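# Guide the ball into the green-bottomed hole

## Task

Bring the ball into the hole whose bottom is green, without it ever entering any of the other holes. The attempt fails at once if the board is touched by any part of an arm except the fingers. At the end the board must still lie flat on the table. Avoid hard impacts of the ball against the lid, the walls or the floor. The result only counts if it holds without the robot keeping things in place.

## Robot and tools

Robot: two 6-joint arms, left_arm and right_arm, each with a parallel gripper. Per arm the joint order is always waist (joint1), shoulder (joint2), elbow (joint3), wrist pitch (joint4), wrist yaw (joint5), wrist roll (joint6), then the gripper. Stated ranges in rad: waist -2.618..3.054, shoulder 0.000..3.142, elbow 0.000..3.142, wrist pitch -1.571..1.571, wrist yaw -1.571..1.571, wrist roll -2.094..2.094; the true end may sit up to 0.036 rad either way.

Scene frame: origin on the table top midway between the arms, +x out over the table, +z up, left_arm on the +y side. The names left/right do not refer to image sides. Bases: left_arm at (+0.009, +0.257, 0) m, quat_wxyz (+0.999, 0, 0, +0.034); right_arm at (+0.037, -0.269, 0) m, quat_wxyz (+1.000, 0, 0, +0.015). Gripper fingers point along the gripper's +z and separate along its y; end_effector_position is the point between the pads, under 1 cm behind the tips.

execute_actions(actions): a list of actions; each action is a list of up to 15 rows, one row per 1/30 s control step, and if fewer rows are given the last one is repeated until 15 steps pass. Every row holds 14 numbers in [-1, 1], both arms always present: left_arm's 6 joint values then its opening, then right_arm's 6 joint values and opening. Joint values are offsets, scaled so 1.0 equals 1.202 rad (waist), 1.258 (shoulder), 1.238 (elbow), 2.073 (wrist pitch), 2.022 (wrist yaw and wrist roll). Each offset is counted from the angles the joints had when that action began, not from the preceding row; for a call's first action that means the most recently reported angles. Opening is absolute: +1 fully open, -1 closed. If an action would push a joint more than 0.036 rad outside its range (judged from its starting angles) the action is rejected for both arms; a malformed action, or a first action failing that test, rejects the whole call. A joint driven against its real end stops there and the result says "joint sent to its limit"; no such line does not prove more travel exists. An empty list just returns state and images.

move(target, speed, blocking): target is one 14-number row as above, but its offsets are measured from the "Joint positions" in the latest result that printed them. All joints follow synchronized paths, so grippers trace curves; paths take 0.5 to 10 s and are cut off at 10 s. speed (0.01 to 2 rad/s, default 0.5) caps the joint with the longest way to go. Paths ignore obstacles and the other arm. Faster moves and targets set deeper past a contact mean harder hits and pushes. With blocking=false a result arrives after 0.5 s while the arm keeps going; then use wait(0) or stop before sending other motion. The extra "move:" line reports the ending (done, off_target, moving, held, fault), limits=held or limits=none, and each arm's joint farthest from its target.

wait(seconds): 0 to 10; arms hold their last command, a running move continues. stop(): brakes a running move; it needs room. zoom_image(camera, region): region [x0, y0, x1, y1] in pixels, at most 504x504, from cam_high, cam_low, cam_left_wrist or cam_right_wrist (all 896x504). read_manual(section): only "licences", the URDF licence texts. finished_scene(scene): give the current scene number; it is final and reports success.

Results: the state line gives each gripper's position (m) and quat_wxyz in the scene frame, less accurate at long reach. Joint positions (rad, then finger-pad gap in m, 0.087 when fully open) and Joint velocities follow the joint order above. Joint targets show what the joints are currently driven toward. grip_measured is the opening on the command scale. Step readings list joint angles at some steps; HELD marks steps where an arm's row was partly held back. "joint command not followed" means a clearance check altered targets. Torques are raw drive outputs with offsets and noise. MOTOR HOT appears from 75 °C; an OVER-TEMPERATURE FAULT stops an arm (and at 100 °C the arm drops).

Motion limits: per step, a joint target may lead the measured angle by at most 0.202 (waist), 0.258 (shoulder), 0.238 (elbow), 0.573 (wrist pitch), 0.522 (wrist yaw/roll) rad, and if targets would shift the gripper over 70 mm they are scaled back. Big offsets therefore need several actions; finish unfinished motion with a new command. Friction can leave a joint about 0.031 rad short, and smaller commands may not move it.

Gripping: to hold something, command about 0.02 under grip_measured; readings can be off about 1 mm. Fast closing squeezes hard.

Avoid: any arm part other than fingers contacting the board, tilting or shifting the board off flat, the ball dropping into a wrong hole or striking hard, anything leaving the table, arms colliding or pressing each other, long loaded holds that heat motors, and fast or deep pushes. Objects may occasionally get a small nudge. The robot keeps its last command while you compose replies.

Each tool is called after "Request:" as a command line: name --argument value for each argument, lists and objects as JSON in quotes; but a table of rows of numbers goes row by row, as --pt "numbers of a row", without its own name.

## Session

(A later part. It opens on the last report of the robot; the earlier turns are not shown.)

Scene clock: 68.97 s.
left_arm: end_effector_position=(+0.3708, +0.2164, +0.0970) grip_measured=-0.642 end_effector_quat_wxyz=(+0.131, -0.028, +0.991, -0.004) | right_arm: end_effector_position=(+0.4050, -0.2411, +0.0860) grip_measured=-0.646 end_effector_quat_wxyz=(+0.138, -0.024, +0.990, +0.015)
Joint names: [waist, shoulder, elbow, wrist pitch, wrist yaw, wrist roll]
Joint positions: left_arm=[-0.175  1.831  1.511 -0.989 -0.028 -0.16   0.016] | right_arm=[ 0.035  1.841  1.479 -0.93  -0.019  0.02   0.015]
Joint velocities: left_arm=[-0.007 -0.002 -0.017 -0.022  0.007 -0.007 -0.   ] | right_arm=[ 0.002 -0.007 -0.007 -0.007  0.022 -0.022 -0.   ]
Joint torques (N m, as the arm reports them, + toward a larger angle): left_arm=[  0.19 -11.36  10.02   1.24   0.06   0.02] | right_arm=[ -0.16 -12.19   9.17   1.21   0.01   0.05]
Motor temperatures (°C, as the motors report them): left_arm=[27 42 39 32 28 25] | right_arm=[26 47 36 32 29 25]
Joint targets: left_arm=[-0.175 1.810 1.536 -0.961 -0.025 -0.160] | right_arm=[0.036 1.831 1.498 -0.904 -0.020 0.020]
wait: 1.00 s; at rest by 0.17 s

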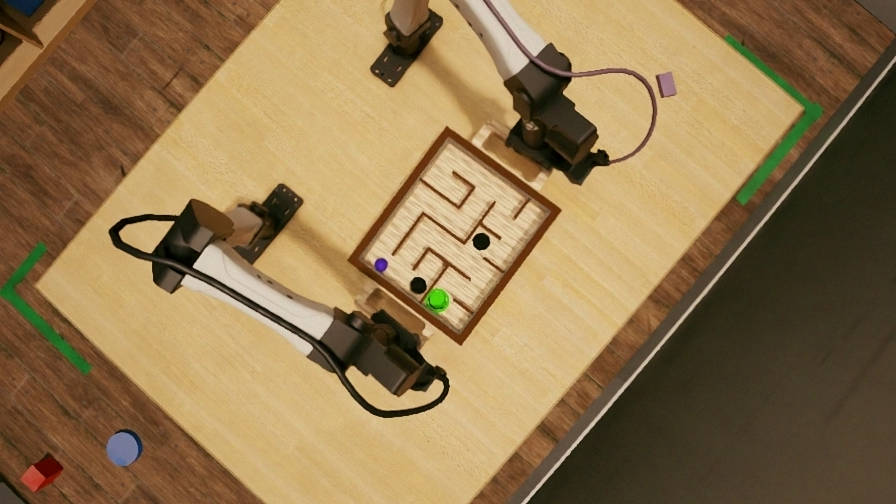

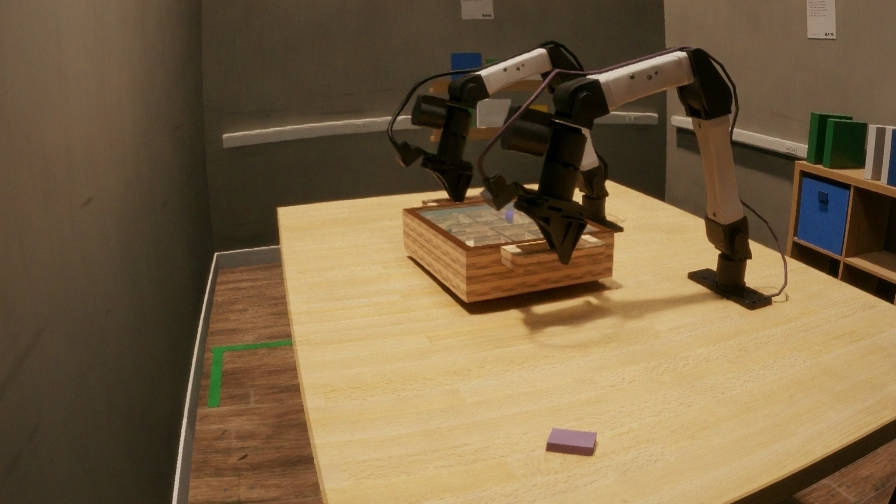

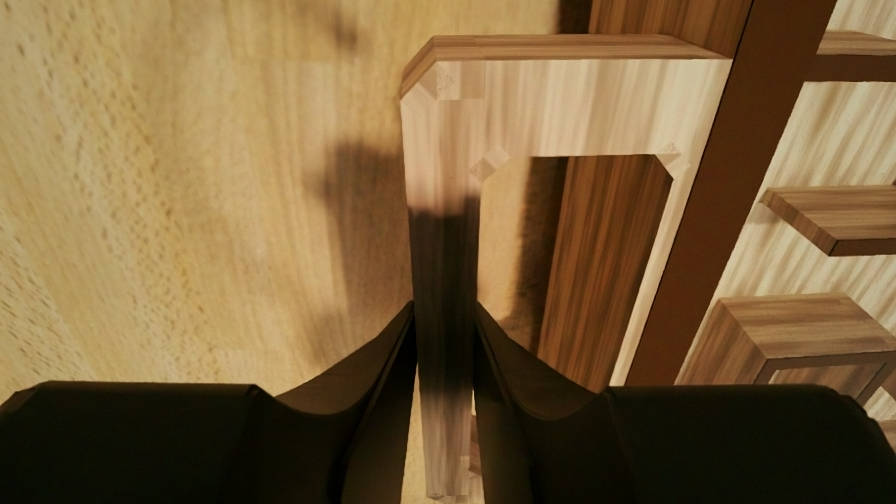

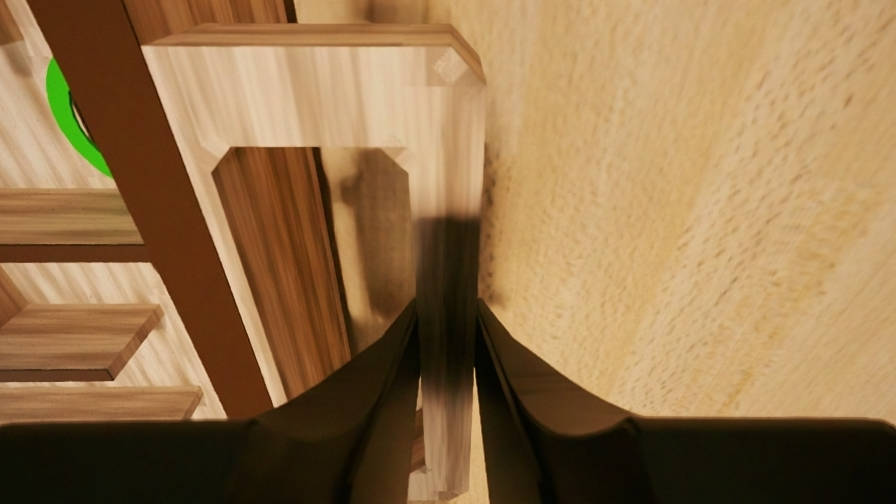

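Half a cell and stopped. Repeat with the same targets.

Request:
execute_actions --actions '[[[0,-0.016,0.02,-0.016,0,0,-0.8,0,-0.008,0.015,-0.017,0,0,-0.8]],[[0,-0.016,0.02,0.003,0,0,-0.8,0,-0.008,0.015,0.003,0,0,-0.8]],[[0,-0.016,0.02,0.026,0,0,-0.8,0,-0.008,0.015,0.026,0,0,-0.8]]]'

Request:
zoom_image --camera "cam_high" --region '[330, 120, 570, 350]'

Scene clock: 77.00 s.
left_arm: end_effector_position=(+0.3707, +0.2164, +0.0970) grip_measured=-0.642 end_effector_quat_wxyz=(+0.131, -0.028, +0.991, -0.004) | right_arm: end_effector_position=(+0.4047, -0.2412, +0.0859) grip_measured=-0.646 end_effector_quat_wxyz=(+0.138, -0.024, +0.990, +0.015)
Joint names: [waist, shoulder, elbow, wrist pitch, wrist yaw, wrist roll]
Joint positions: left_arm=[-0.175  1.831  1.511 -0.99  -0.028 -0.16   0.016] | right_arm=[ 0.035  1.841  1.479 -0.931 -0.019  0.02   0.015]
Joint velocities: left_arm=[-0.022 -0.022  0.027  0.022 -0.022 -0.022 -0.   ] | right_arm=[-0.012 -0.007 -0.002 -0.007  0.037 -0.037 -0.001]
Joint torques (N m, as the arm reports them, + toward a larger angle): left_arm=[  0.19 -11.35  10.02   1.27   0.05   0.02] | right_arm=[ -0.21 -12.17   8.84   1.15  -0.01   0.05]
Motor temperatures (°C, as the motors report them): left_arm=[27 42 39 32 28 25] | right_arm=[26 48 36 32 29 25]
Joint targets: left_arm=[-0.175 1.810 1.536 -0.962 -0.025 -0.160] | right_arm=[0.036 1.831 1.498 -0.905 -0.020 0.020]
Step readings (joint positions; steps 1 to 15: 1st action; 16 to 30: 2nd action; 31 to 45: 3rd action):
0: left_arm=[-0.175 1.831 1.511 -0.989 -0.028 -0.160] | right_arm=[0.035 1.841 1.479 -0.930 -0.019 0.020]
1: left_arm=[-0.175 1.831 1.511 -0.991 -0.028 -0.160] | right_arm=[0.035 1.841 1.479 -0.932 -0.019 0.020]
2: left_arm=[-0.175 1.831 1.511 -0.994 -0.028 -0.160] | right_arm=[0.035 1.841 1.479 -0.936 -0.019 0.020]
4: left_arm=[-0.175 1.831 1.511 -1.003 -0.027 -0.160] | right_arm=[0.035 1.841 1.479 -0.945 -0.019 0.020]
8: left_arm=[-0.175 1.831 1.511 -1.014 -0.025 -0.160] | right_arm=[0.035 1.841 1.479 -0.957 -0.020 0.020]
15: left_arm=[-0.175 1.831 1.511 -1.016 -0.025 -0.160] | right_arm=[0.035 1.841 1.479 -0.959 -0.020 0.020]
16: left_arm=[-0.175 1.831 1.511 -1.016 -0.025 -0.160] | right_arm=[0.035 1.841 1.479 -0.959 -0.020 0.020]
17: left_arm=[-0.175 1.831 1.511 -1.016 -0.024 -0.160] | right_arm=[0.035 1.841 1.479 -0.959 -0.020 0.020]
19: left_arm=[-0.175 1.831 1.511 -1.016 -0.024 -0.160] | right_arm=[0.035 1.841 1.479 -0.959 -0.020 0.020]
23: left_arm=[-0.175 1.831 1.511 -1.016 -0.024 -0.160] | right_arm=[0.035 1.841 1.479 -0.959 -0.020 0.020]
30: left_arm=[-0.175 1.831 1.511 -1.016 -0.024 -0.160] | right_arm=[0.035 1.841 1.479 -0.959 -0.020 0.020]
31: left_arm=[-0.175 1.831 1.511 -1.015 -0.024 -0.160] | right_arm=[0.035 1.841 1.479 -0.957 -0.020 0.020]
32: left_arm=[-0.175 1.831 1.511 -1.012 -0.024 -0.160] | right_arm=[0.035 1.841 1.479 -0.954 -0.020 0.020]
34: left_arm=[-0.175 1.831 1.511 -1.004 -0.025 -0.160] | right_arm=[0.035 1.841 1.479 -0.945 -0.019 0.020]
38: left_arm=[-0.175 1.831 1.511 -0.992 -0.027 -0.160] | right_arm=[0.035 1.841 1.479 -0.933 -0.019 0.020]
45: Joint positions above

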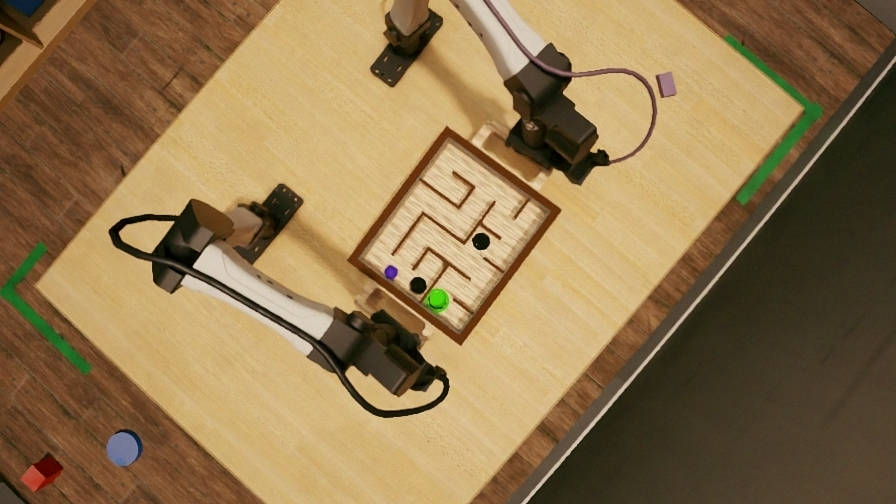

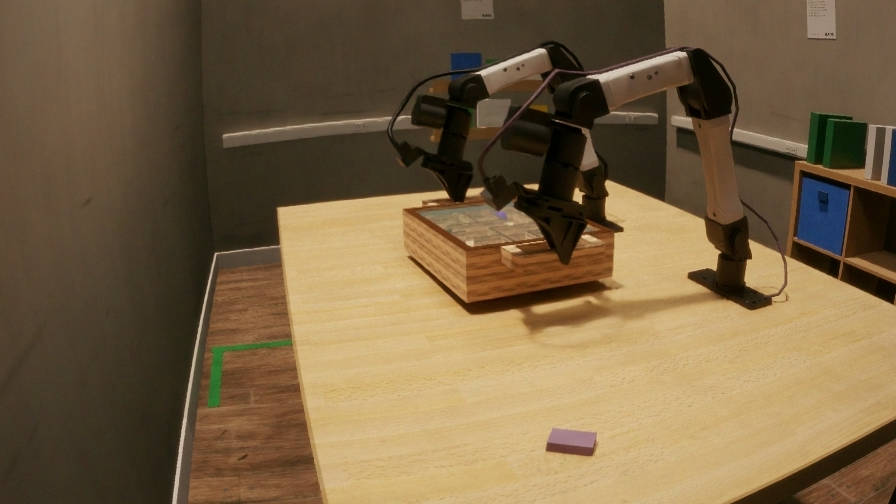

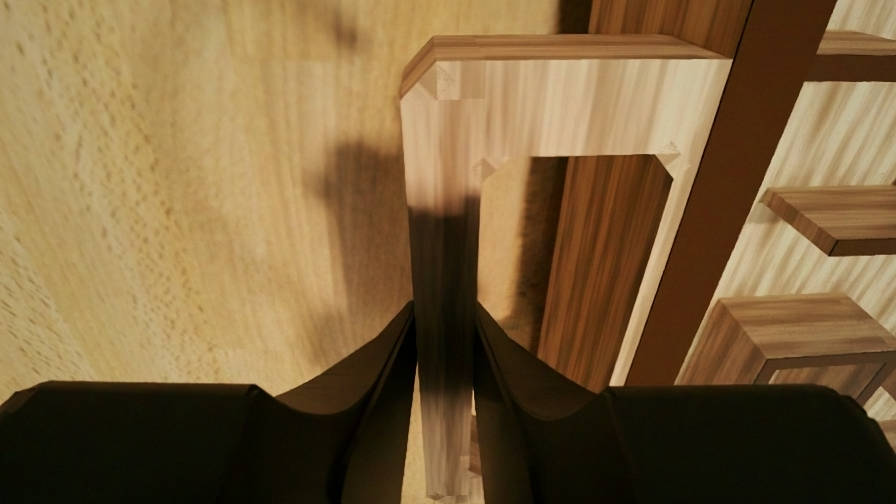

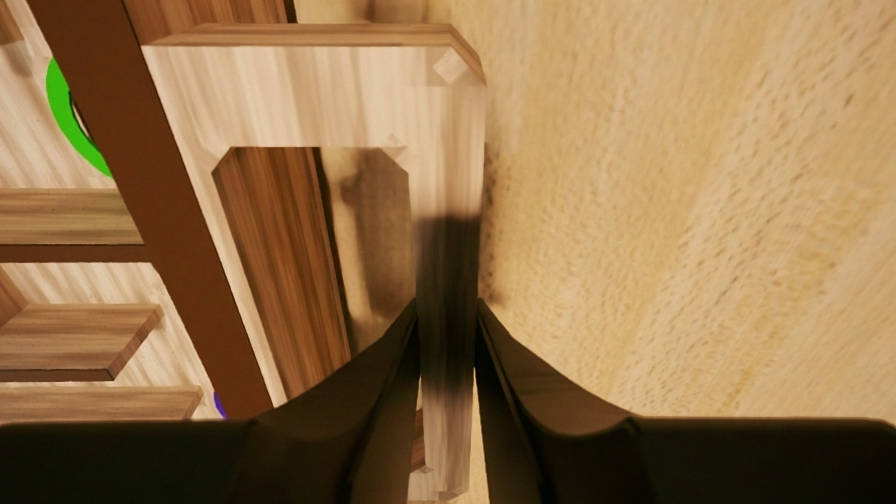

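Region (330, 120, 570, 350) of cam_high's 896x504 image, scaled by 2.100, with more detail than that image has; it fills the top 483 rows of this view, and the rest is white.

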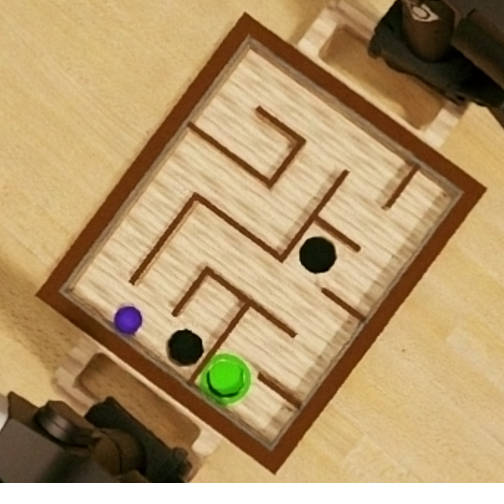

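Request:
execute_actions --actions '[[[0,-0.016,0.02,0.006,0.002,0,-0.8,0,-0.012,0.034,-0.002,0.002,0,-0.8],[0,-0.016,0.02,0.006,0.004,0,-0.8,0,-0.012,0.041,-0.006,0.004,0,-0.8],[0,-0.016,0.02,0.006,0.007,0,-0.8,0,-0.012,0.048,-0.01,0.007,0,-0.8],[0,-0.016,0.02,0.006,0.009,0,-0.8,0,-0.012,0.055,-0.014,0.009,0,-0.8],[0,-0.016,0.02,0.006,0.011,0,-0.8,0,-0.012,0.062,-0.018,0.011,0,-0.8],[0,-0.016,0.02,0.006,0.013,0,-0.8,0,-0.012,0.069,-0.022,0.013,0,-0.8],[0,-0.016,0.02,0.006,0.016,0,-0.8,0,-0.012,0.076,-0.026,0.016,0,-0.8],[0,-0.016,0.02,0.006,0.018,0,-0.8,0,-0.012,0.083,-0.03,0.018,0,-0.8],[0,-0.016,0.02,0.006,0.02,0,-0.8,0,-0.012,0.09,-0.034,0.02,0,-0.8],[0,-0.016,0.02,0.006,0.022,0,-0.8,0,-0.012,0.097,-0.038,0.022,0,-0.8],[0,-0.016,0.02,0.006,0.025,0,-0.8,0,-0.012,0.104,-0.042,0.025,0,-0.8],[0,-0.016,0.02,0.006,0.027,0,-0.8,0,-0.012,0.111,-0.046,0.027,0,-0.8],[0,-0.016,0.02,0.006,0.029,0,-0.8,0,-0.012,0.115,-0.048,0.029,0,-0.8]]]'

Request:
wait --seconds 2

Scene clock: 93.37 s.
left_arm: end_effector_position=(+0.3710, +0.2083, +0.0973) grip_measured=-0.645 end_effector_quat_wxyz=(+0.130, -0.028, +0.991, -0.026) | right_arm: end_effector_position=(+0.4074, -0.2491, +0.1105) grip_measured=-0.646 end_effector_quat_wxyz=(+0.139, -0.026, +0.990, -0.007)
Joint names: [waist, shoulder, elbow, wrist pitch, wrist yaw, wrist roll]
Joint positions: left_arm=[-0.175  1.831  1.511 -0.985  0.016 -0.166  0.016] | right_arm=[ 0.035  1.841  1.577 -1.027  0.025  0.008  0.016]
Joint velocities: left_arm=[-0.007 -0.012  0.007 -0.007  0.051 -0.007 -0.   ] | right_arm=[-0.002  0.002  0.085 -0.11   0.095  0.095  0.001]
Joint torques (N m, as the arm reports them, + toward a larger angle): left_arm=[  0.17 -11.32  10.04   1.06   0.16   0.09] | right_arm=[ -0.43 -12.77  10.18   1.07   0.03   0.18]
Motor temperatures (°C, as the motors report them): left_arm=[27 44 41 32 28 25] | right_arm=[26 49 37 33 29 25]
Joint targets: left_arm=[-0.175 1.810 1.536 -0.978 0.031 -0.160] | right_arm=[0.035 1.826 1.621 -1.031 0.040 0.020]
Step readings (joint positions):
0: left_arm=[-0.175 1.831 1.511 -0.990 -0.028 -0.160] | right_arm=[0.035 1.841 1.479 -0.931 -0.019 0.020]
1: left_arm=[-0.175 1.831 1.511 -0.990 -0.028 -0.160] | right_arm=[0.035 1.841 1.479 -0.932 -0.019 0.020]
2: left_arm=[-0.175 1.831 1.511 -0.990 -0.028 -0.160] | right_arm=[0.035 1.841 1.481 -0.934 -0.018 0.020]
4: left_arm=[-0.175 1.831 1.511 -0.990 -0.026 -0.160] | right_arm=[0.035 1.841 1.490 -0.944 -0.015 0.020]
8: left_arm=[-0.175 1.831 1.511 -0.990 -0.012 -0.160] | right_arm=[0.035 1.841 1.524 -0.974 -0.001 0.015]
15: Joint positions above

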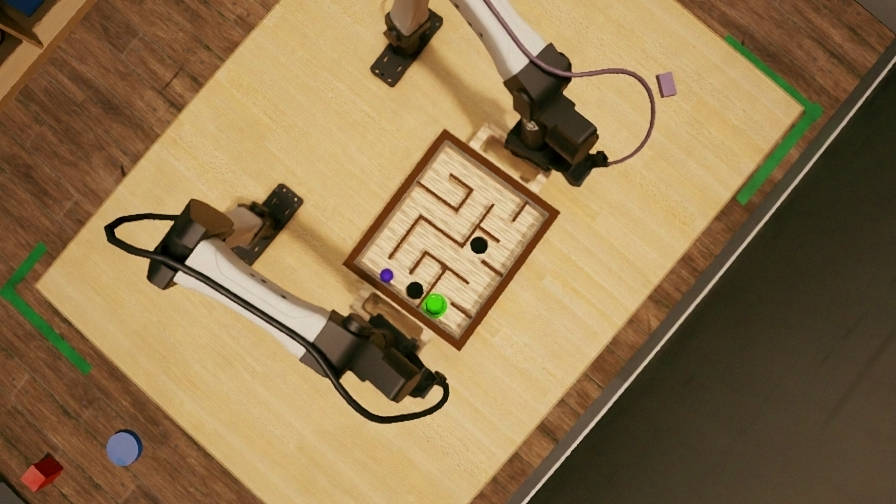

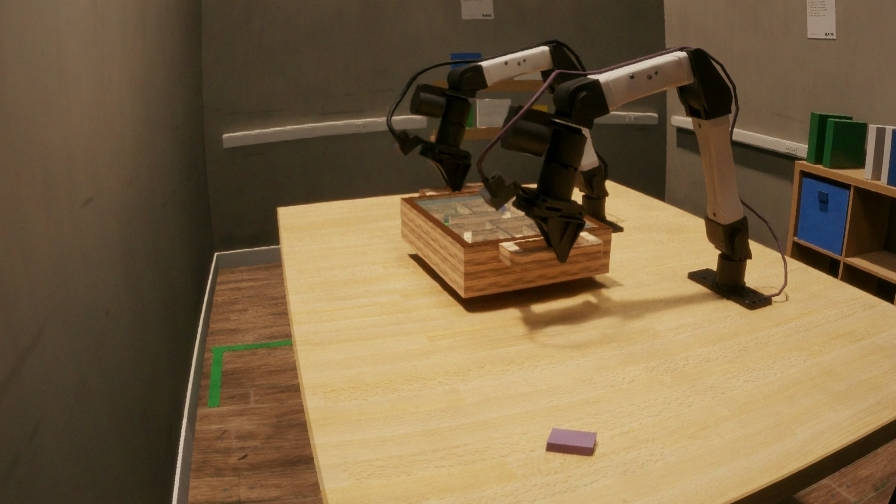

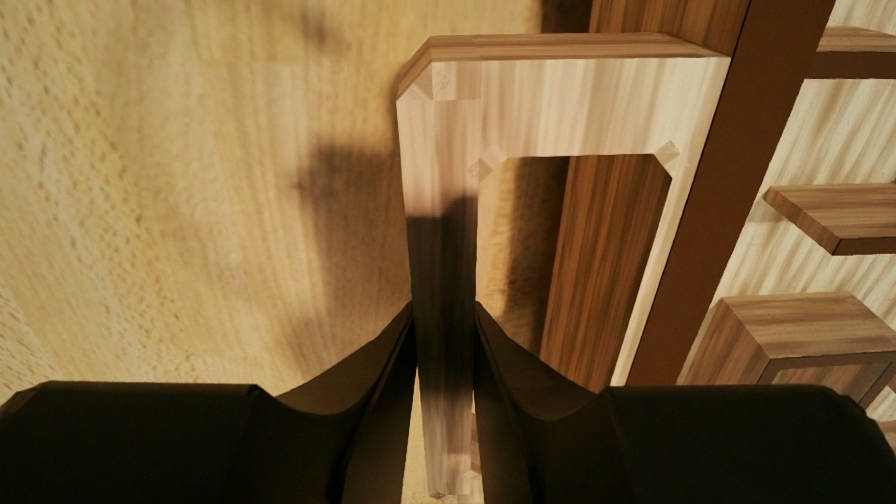

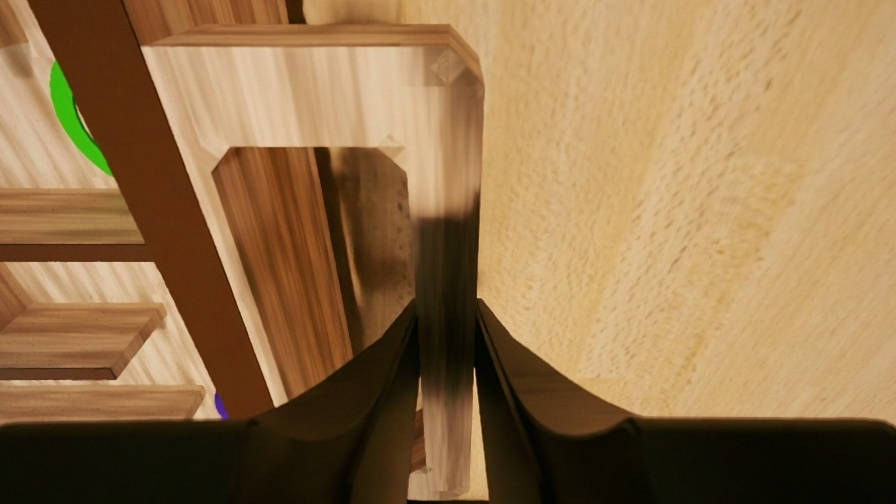

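Scene clock: 95.37 s.
left_arm: end_effector_position=(+0.3711, +0.2077, +0.0974) grip_measured=-0.645 end_effector_quat_wxyz=(+0.131, -0.028, +0.991, -0.028) | right_arm: end_effector_position=(+0.4056, -0.2499, +0.1112) grip_measured=-0.646 end_effector_quat_wxyz=(+0.136, -0.026, +0.990, -0.009)
Joint names: [waist, shoulder, elbow, wrist pitch, wrist yaw, wrist roll]
Joint positions: left_arm=[-0.175  1.831  1.511 -0.984  0.02  -0.166  0.016] | right_arm=[ 0.035  1.841  1.58  -1.038  0.028  0.008  0.016]
Joint velocities: left_arm=[ 0.017  0.002  0.002 -0.066  0.007 -0.037 -0.   ] | right_arm=[-0.002 -0.002 -0.007 -0.022  0.066 -0.051  0.   ]
Joint torques (N m, as the arm reports them, + toward a larger angle): left_arm=[  0.18 -11.35  10.05   1.02   0.17   0.08] | right_arm=[ -0.21 -12.56  10.91   0.99   0.12   0.29]
Motor temperatures (°C, as the motors report them): left_arm=[27 44 41 32 28 25] | right_arm=[26 49 37 33 29 25]
Joint targets: left_arm=[-0.175 1.810 1.536 -0.978 0.031 -0.160] | right_arm=[0.035 1.826 1.621 -1.031 0.040 0.020]
wait: 2.00 s; at rest by 0.30 s

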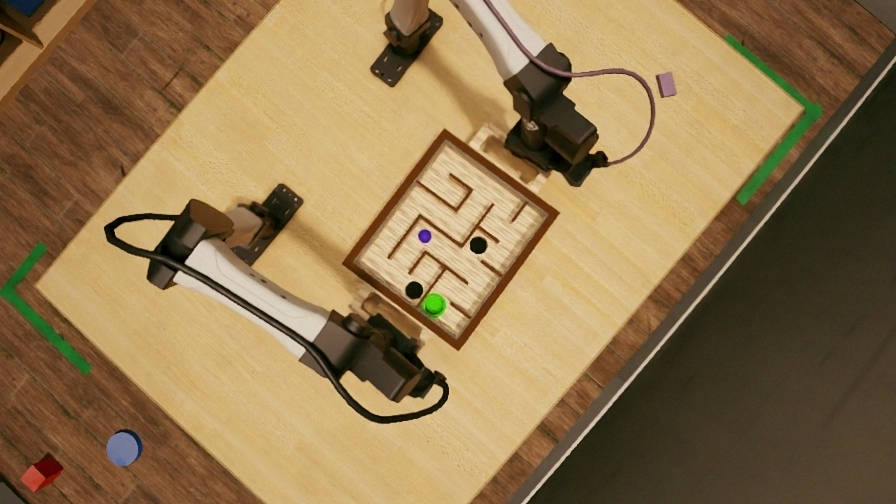

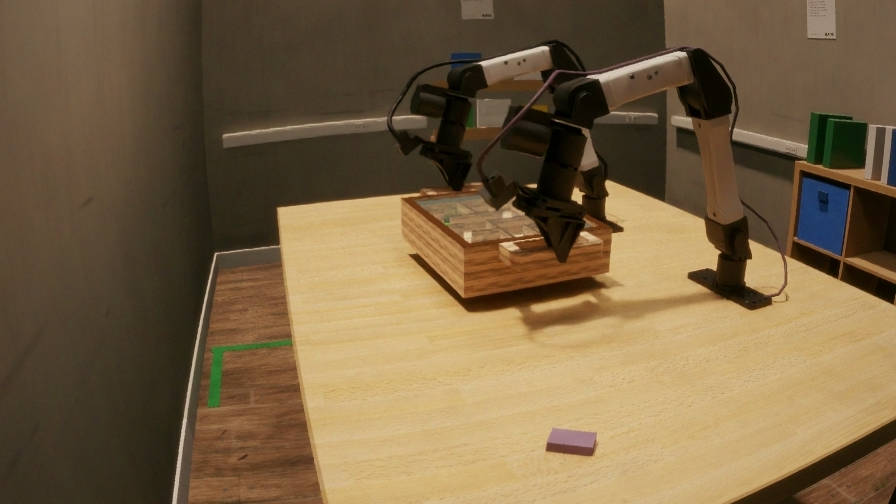

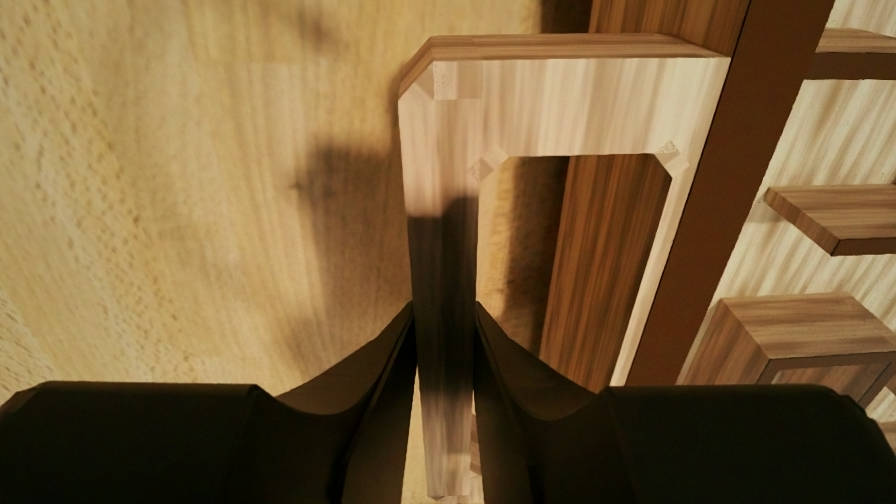

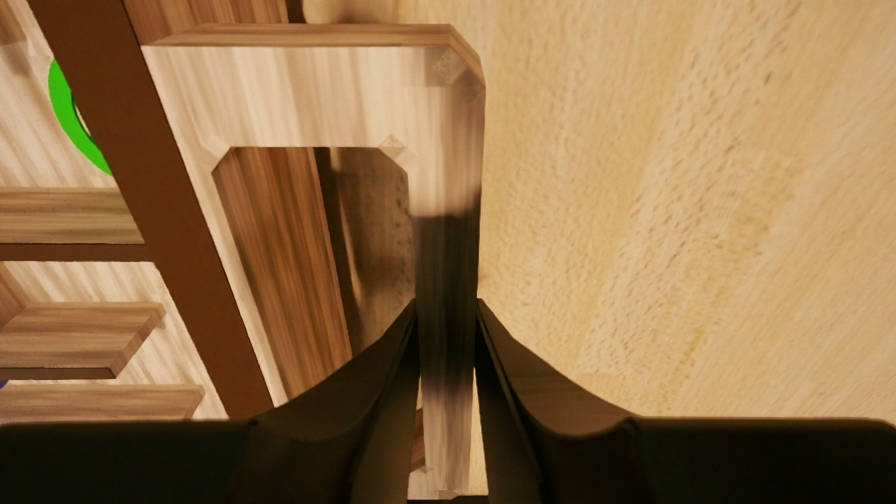

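Request:
execute_actions --actions '[[[0,-0.016,0.02,-0.004,-0.002,0,-0.8,0,-0.012,-0.01,0.008,-0.002,0,-0.8],[0,-0.016,0.02,-0.007,-0.004,0,-0.8,0,-0.012,-0.017,0.011,-0.004,0,-0.8],[0,-0.016,0.02,-0.01,-0.007,0,-0.8,0,-0.012,-0.024,0.014,-0.007,0,-0.8],[0,-0.016,0.02,-0.013,-0.009,0,-0.8,0,-0.012,-0.031,0.017,-0.009,0,-0.8],[0,-0.016,0.02,-0.016,-0.011,0,-0.8,0,-0.012,-0.038,0.02,-0.011,0,-0.8],[0,-0.016,0.02,-0.018,-0.013,0,-0.8,0,-0.012,-0.045,0.023,-0.013,0,-0.8],[0,-0.016,0.02,-0.018,-0.016,0,-0.8,0,-0.012,-0.052,0.026,-0.016,0,-0.8],[0,-0.016,0.02,-0.018,-0.018,0,-0.8,0,-0.012,-0.059,0.029,-0.018,0,-0.8],[0,-0.016,0.02,-0.018,-0.02,0,-0.8,0,-0.012,-0.066,0.032,-0.02,0,-0.8],[0,-0.016,0.02,-0.018,-0.022,0,-0.8,0,-0.012,-0.073,0.034,-0.022,0,-0.8]]]'

Request:
wait --seconds 3

Scene clock: 105.70 s.
left_arm: end_effector_position=(+0.3607, +0.2154, +0.0962) grip_measured=-0.643 end_effector_quat_wxyz=(+0.111, -0.029, +0.993, -0.006) | right_arm: end_effector_position=(+0.3945, -0.2424, +0.0885) grip_measured=-0.646 end_effector_quat_wxyz=(+0.117, -0.026, +0.993, +0.013)
Joint names: [waist, shoulder, elbow, wrist pitch, wrist yaw, wrist roll]
Joint positions: left_arm=[-0.175  1.831  1.511 -1.029 -0.017 -0.163  0.016] | right_arm=[ 0.035  1.841  1.493 -0.988 -0.016  0.015  0.016]
Joint velocities: left_arm=[ 0.002 -0.002  0.007 -0.081 -0.051 -0.007  0.   ] | right_arm=[ 0.022  0.012 -0.012  0.007 -0.066 -0.007 -0.001]
Joint torques (N m, as the arm reports them, + toward a larger angle): left_arm=[  0.18 -11.25   9.91   0.91  -0.09  -0.02] | right_arm=[ -0.18 -12.91   7.31   1.04  -0.01  -0.05]
Motor temperatures (°C, as the motors report them): left_arm=[27 44 41 32 28 25] | right_arm=[26 50 39 32 29 25]
Joint targets: left_arm=[-0.175 1.810 1.536 -1.022 -0.025 -0.166] | right_arm=[0.036 1.826 1.489 -0.968 -0.016 0.008]
Step readings (joint positions):
0: left_arm=[-0.175 1.831 1.511 -0.984 0.020 -0.166] | right_arm=[0.035 1.841 1.580 -1.038 0.028 0.008]
1: left_arm=[-0.175 1.831 1.511 -0.985 0.020 -0.166] | right_arm=[0.035 1.841 1.579 -1.038 0.028 0.007]
2: left_arm=[-0.175 1.831 1.511 -0.985 0.019 -0.166] | right_arm=[0.035 1.841 1.576 -1.037 0.027 0.007]
4: left_arm=[-0.175 1.831 1.511 -0.990 0.014 -0.166] | right_arm=[0.035 1.841 1.563 -1.029 0.022 0.007]
8: left_arm=[-0.175 1.831 1.511 -1.011 -0.000 -0.166] | right_arm=[0.035 1.841 1.528 -1.010 0.004 0.010]
15: Joint positions above

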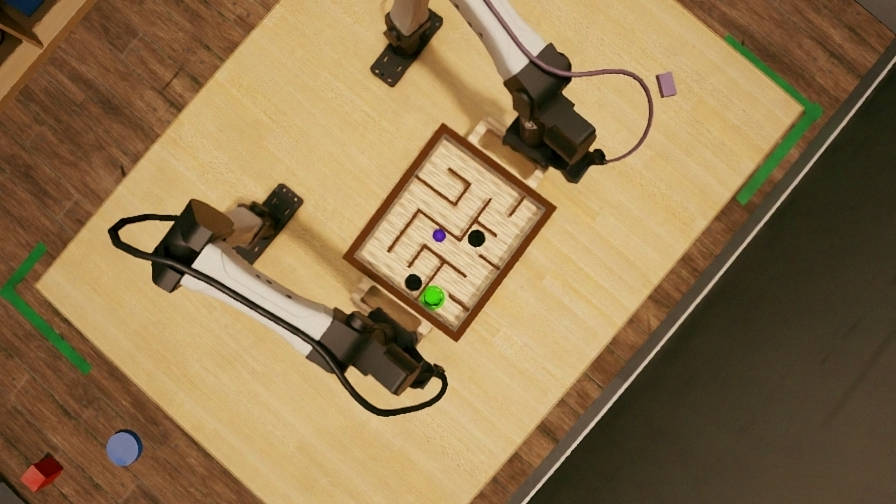

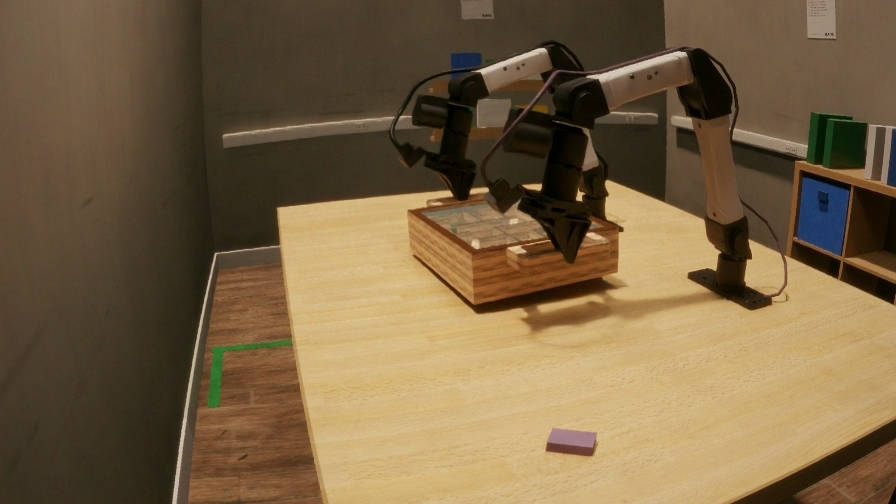

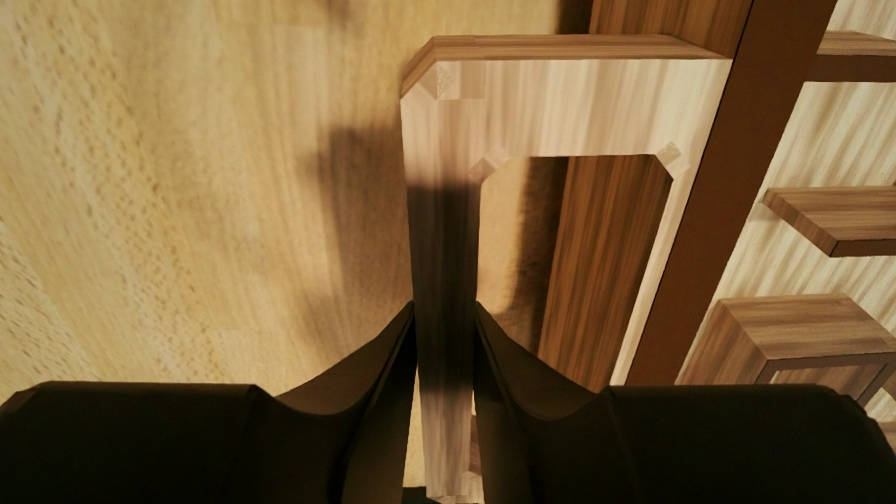

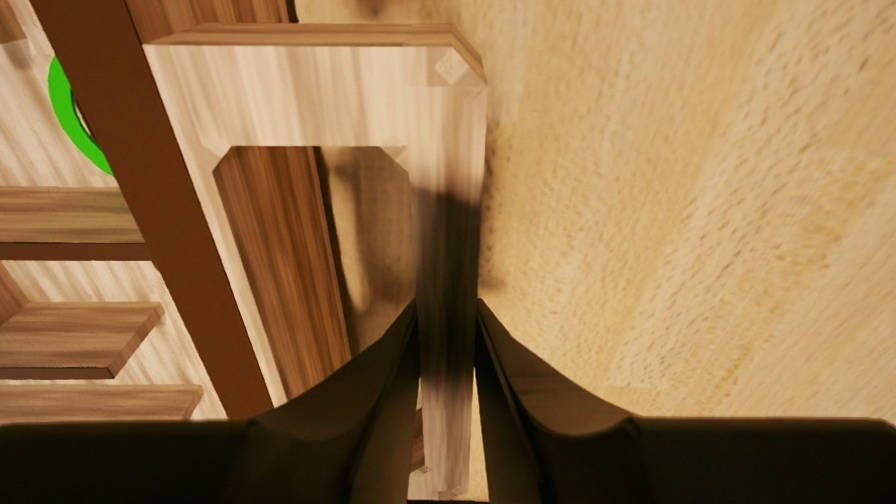

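Scene clock: 108.70 s.
left_arm: end_effector_position=(+0.3607, +0.2155, +0.0962) grip_measured=-0.643 end_effector_quat_wxyz=(+0.111, -0.029, +0.993, -0.006) | right_arm: end_effector_position=(+0.3956, -0.2423, +0.0886) grip_measured=-0.646 end_effector_quat_wxyz=(+0.119, -0.026, +0.992, +0.013)
Joint names: [waist, shoulder, elbow, wrist pitch, wrist yaw, wrist roll]
Joint positions: left_arm=[-0.175  1.831  1.511 -1.029 -0.018 -0.163  0.016] | right_arm=[ 0.035  1.841  1.493 -0.984 -0.016  0.015  0.016]
Joint velocities: left_arm=[-0.002 -0.002  0.012 -0.037 -0.051  0.095  0.001] | right_arm=[ 0.002 -0.002 -0.022 -0.022 -0.037  0.066 -0.   ]
Joint torques (N m, as the arm reports them, + toward a larger angle): left_arm=[  0.18 -11.28   9.95   0.94  -0.06   0.  ] | right_arm=[ -0.26 -12.6    7.16   1.06   0.03  -0.09]
Motor temperatures (°C, as the motors report them): left_arm=[27 44 42 32 28 25] | right_arm=[26 51 38 32 29 25]
Joint targets: left_arm=[-0.175 1.810 1.536 -1.022 -0.025 -0.166] | right_arm=[0.036 1.826 1.489 -0.968 -0.016 0.008]
wait: 3.00 s; at rest by 0.23 s

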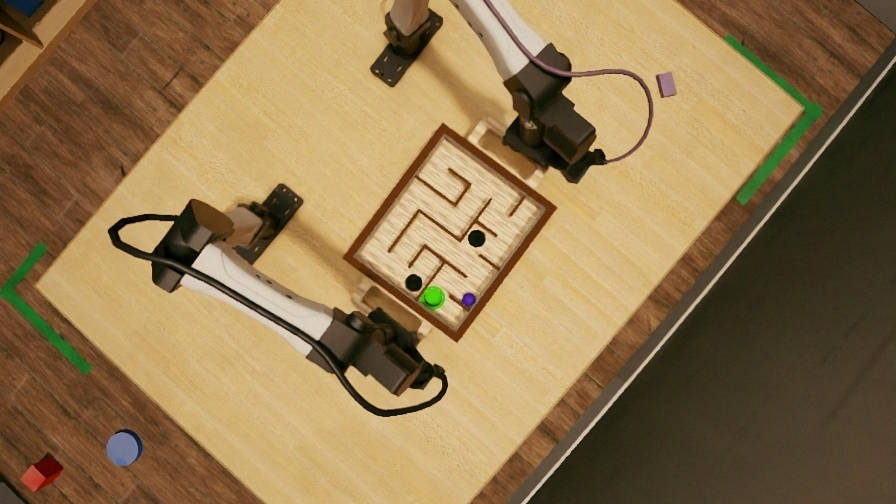

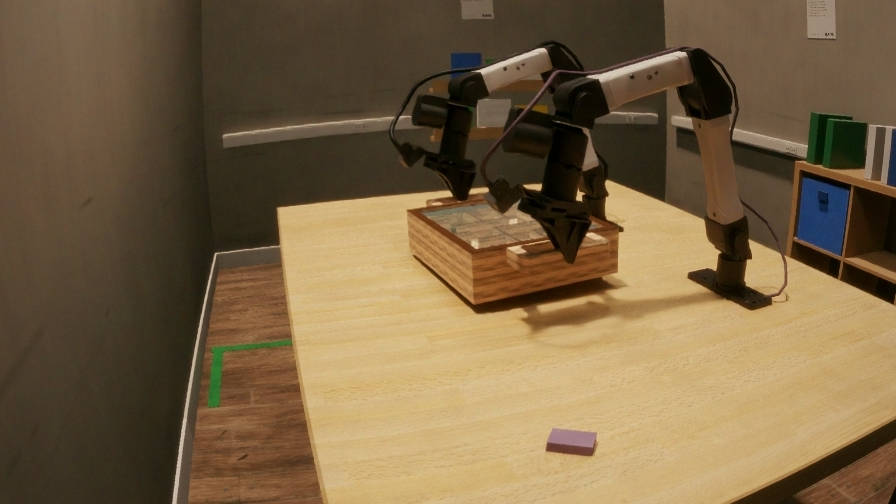

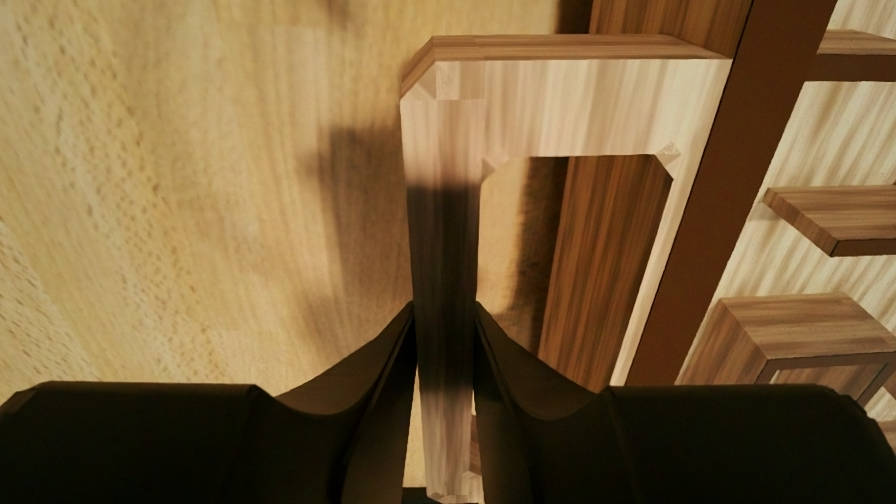

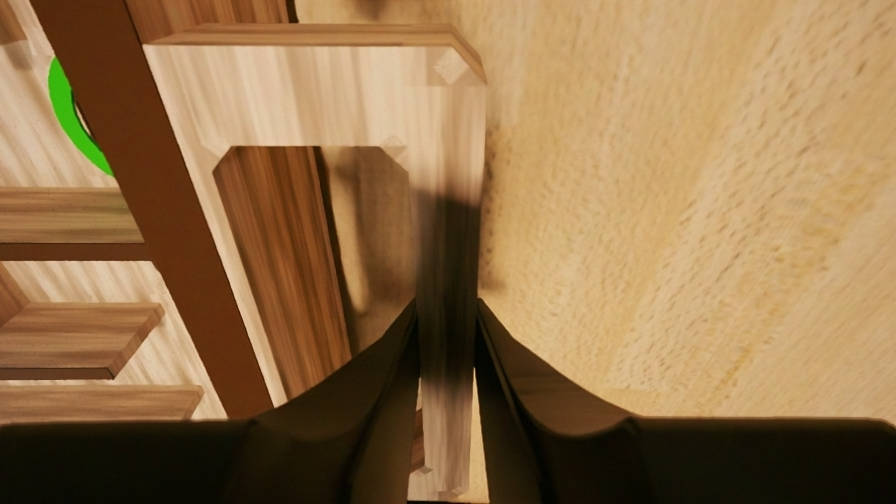

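Request:
execute_actions --actions '[]'

Scene clock: 122.47 s.
left_arm: end_effector_position=(+0.3607, +0.2155, +0.0962) grip_measured=-0.643 end_effector_quat_wxyz=(+0.111, -0.029, +0.993, -0.006) | right_arm: end_effector_position=(+0.3956, -0.2423, +0.0886) grip_measured=-0.646 end_effector_quat_wxyz=(+0.119, -0.026, +0.992, +0.013)
Joint names: [waist, shoulder, elbow, wrist pitch, wrist yaw, wrist roll]
Joint positions: left_arm=[-0.175  1.831  1.511 -1.029 -0.018 -0.163  0.016] | right_arm=[ 0.035  1.841  1.493 -0.984 -0.016  0.015  0.016]
Joint velocities: left_arm=[-0.012 -0.007 -0.017  0.007  0.095 -0.007 -0.001] | right_arm=[-0.012 -0.022  0.007 -0.022 -0.022  0.007 -0.   ]
Joint torques (N m, as the arm reports them, + toward a larger angle): left_arm=[  0.2  -11.27   9.96   0.94  -0.05   0.  ] | right_arm=[ -0.26 -12.52   7.09   0.99   0.    -0.01]
Motor temperatures (°C, as the motors report them): left_arm=[27 45 42 32 28 25] | right_arm=[26 52 38 32 29 25]
Joint targets: left_arm=[-0.175 1.810 1.536 -1.022 -0.025 -0.166] | right_arm=[0.036 1.826 1.489 -0.968 -0.016 0.008]

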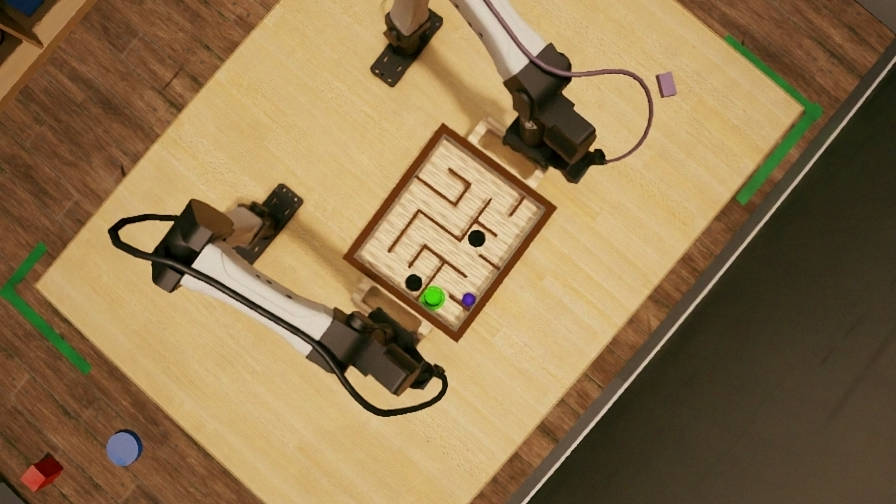

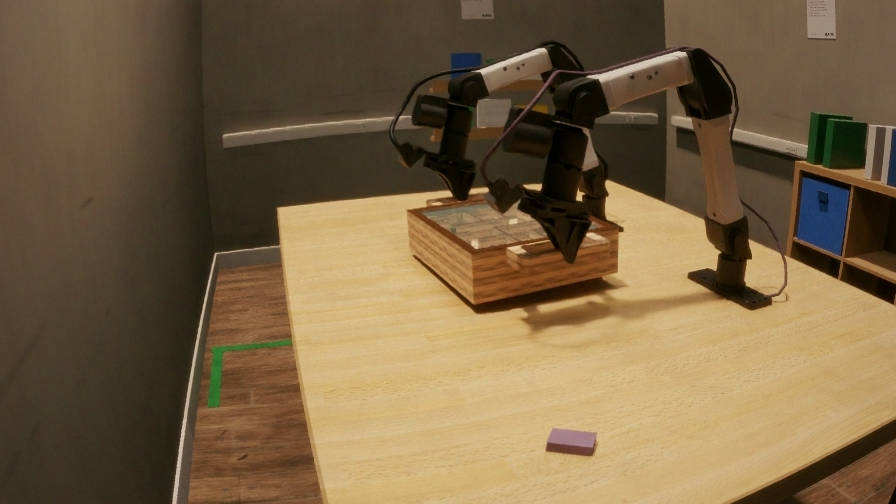

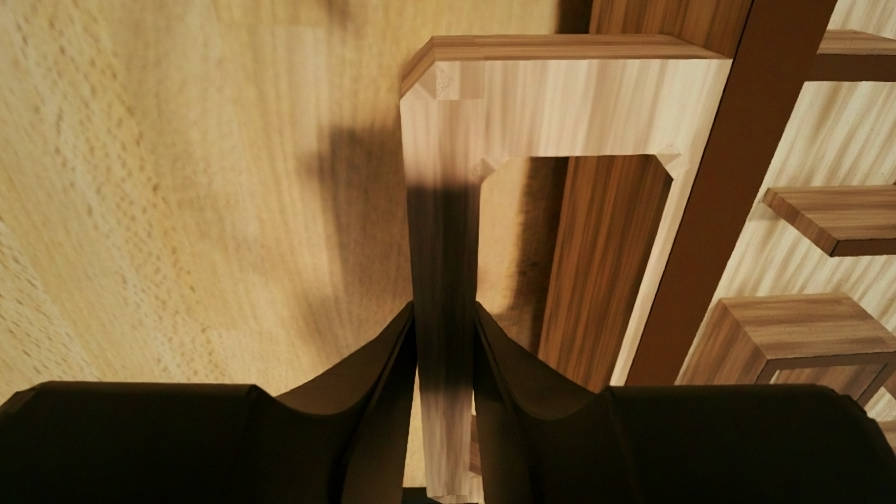

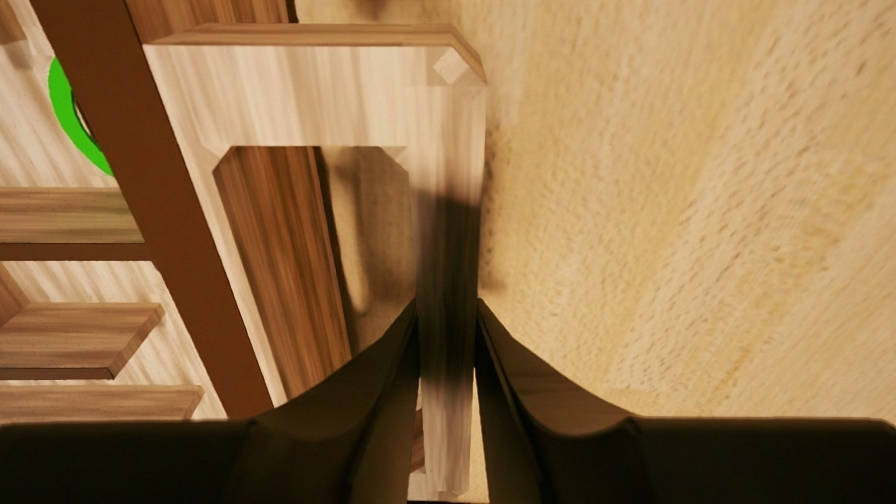

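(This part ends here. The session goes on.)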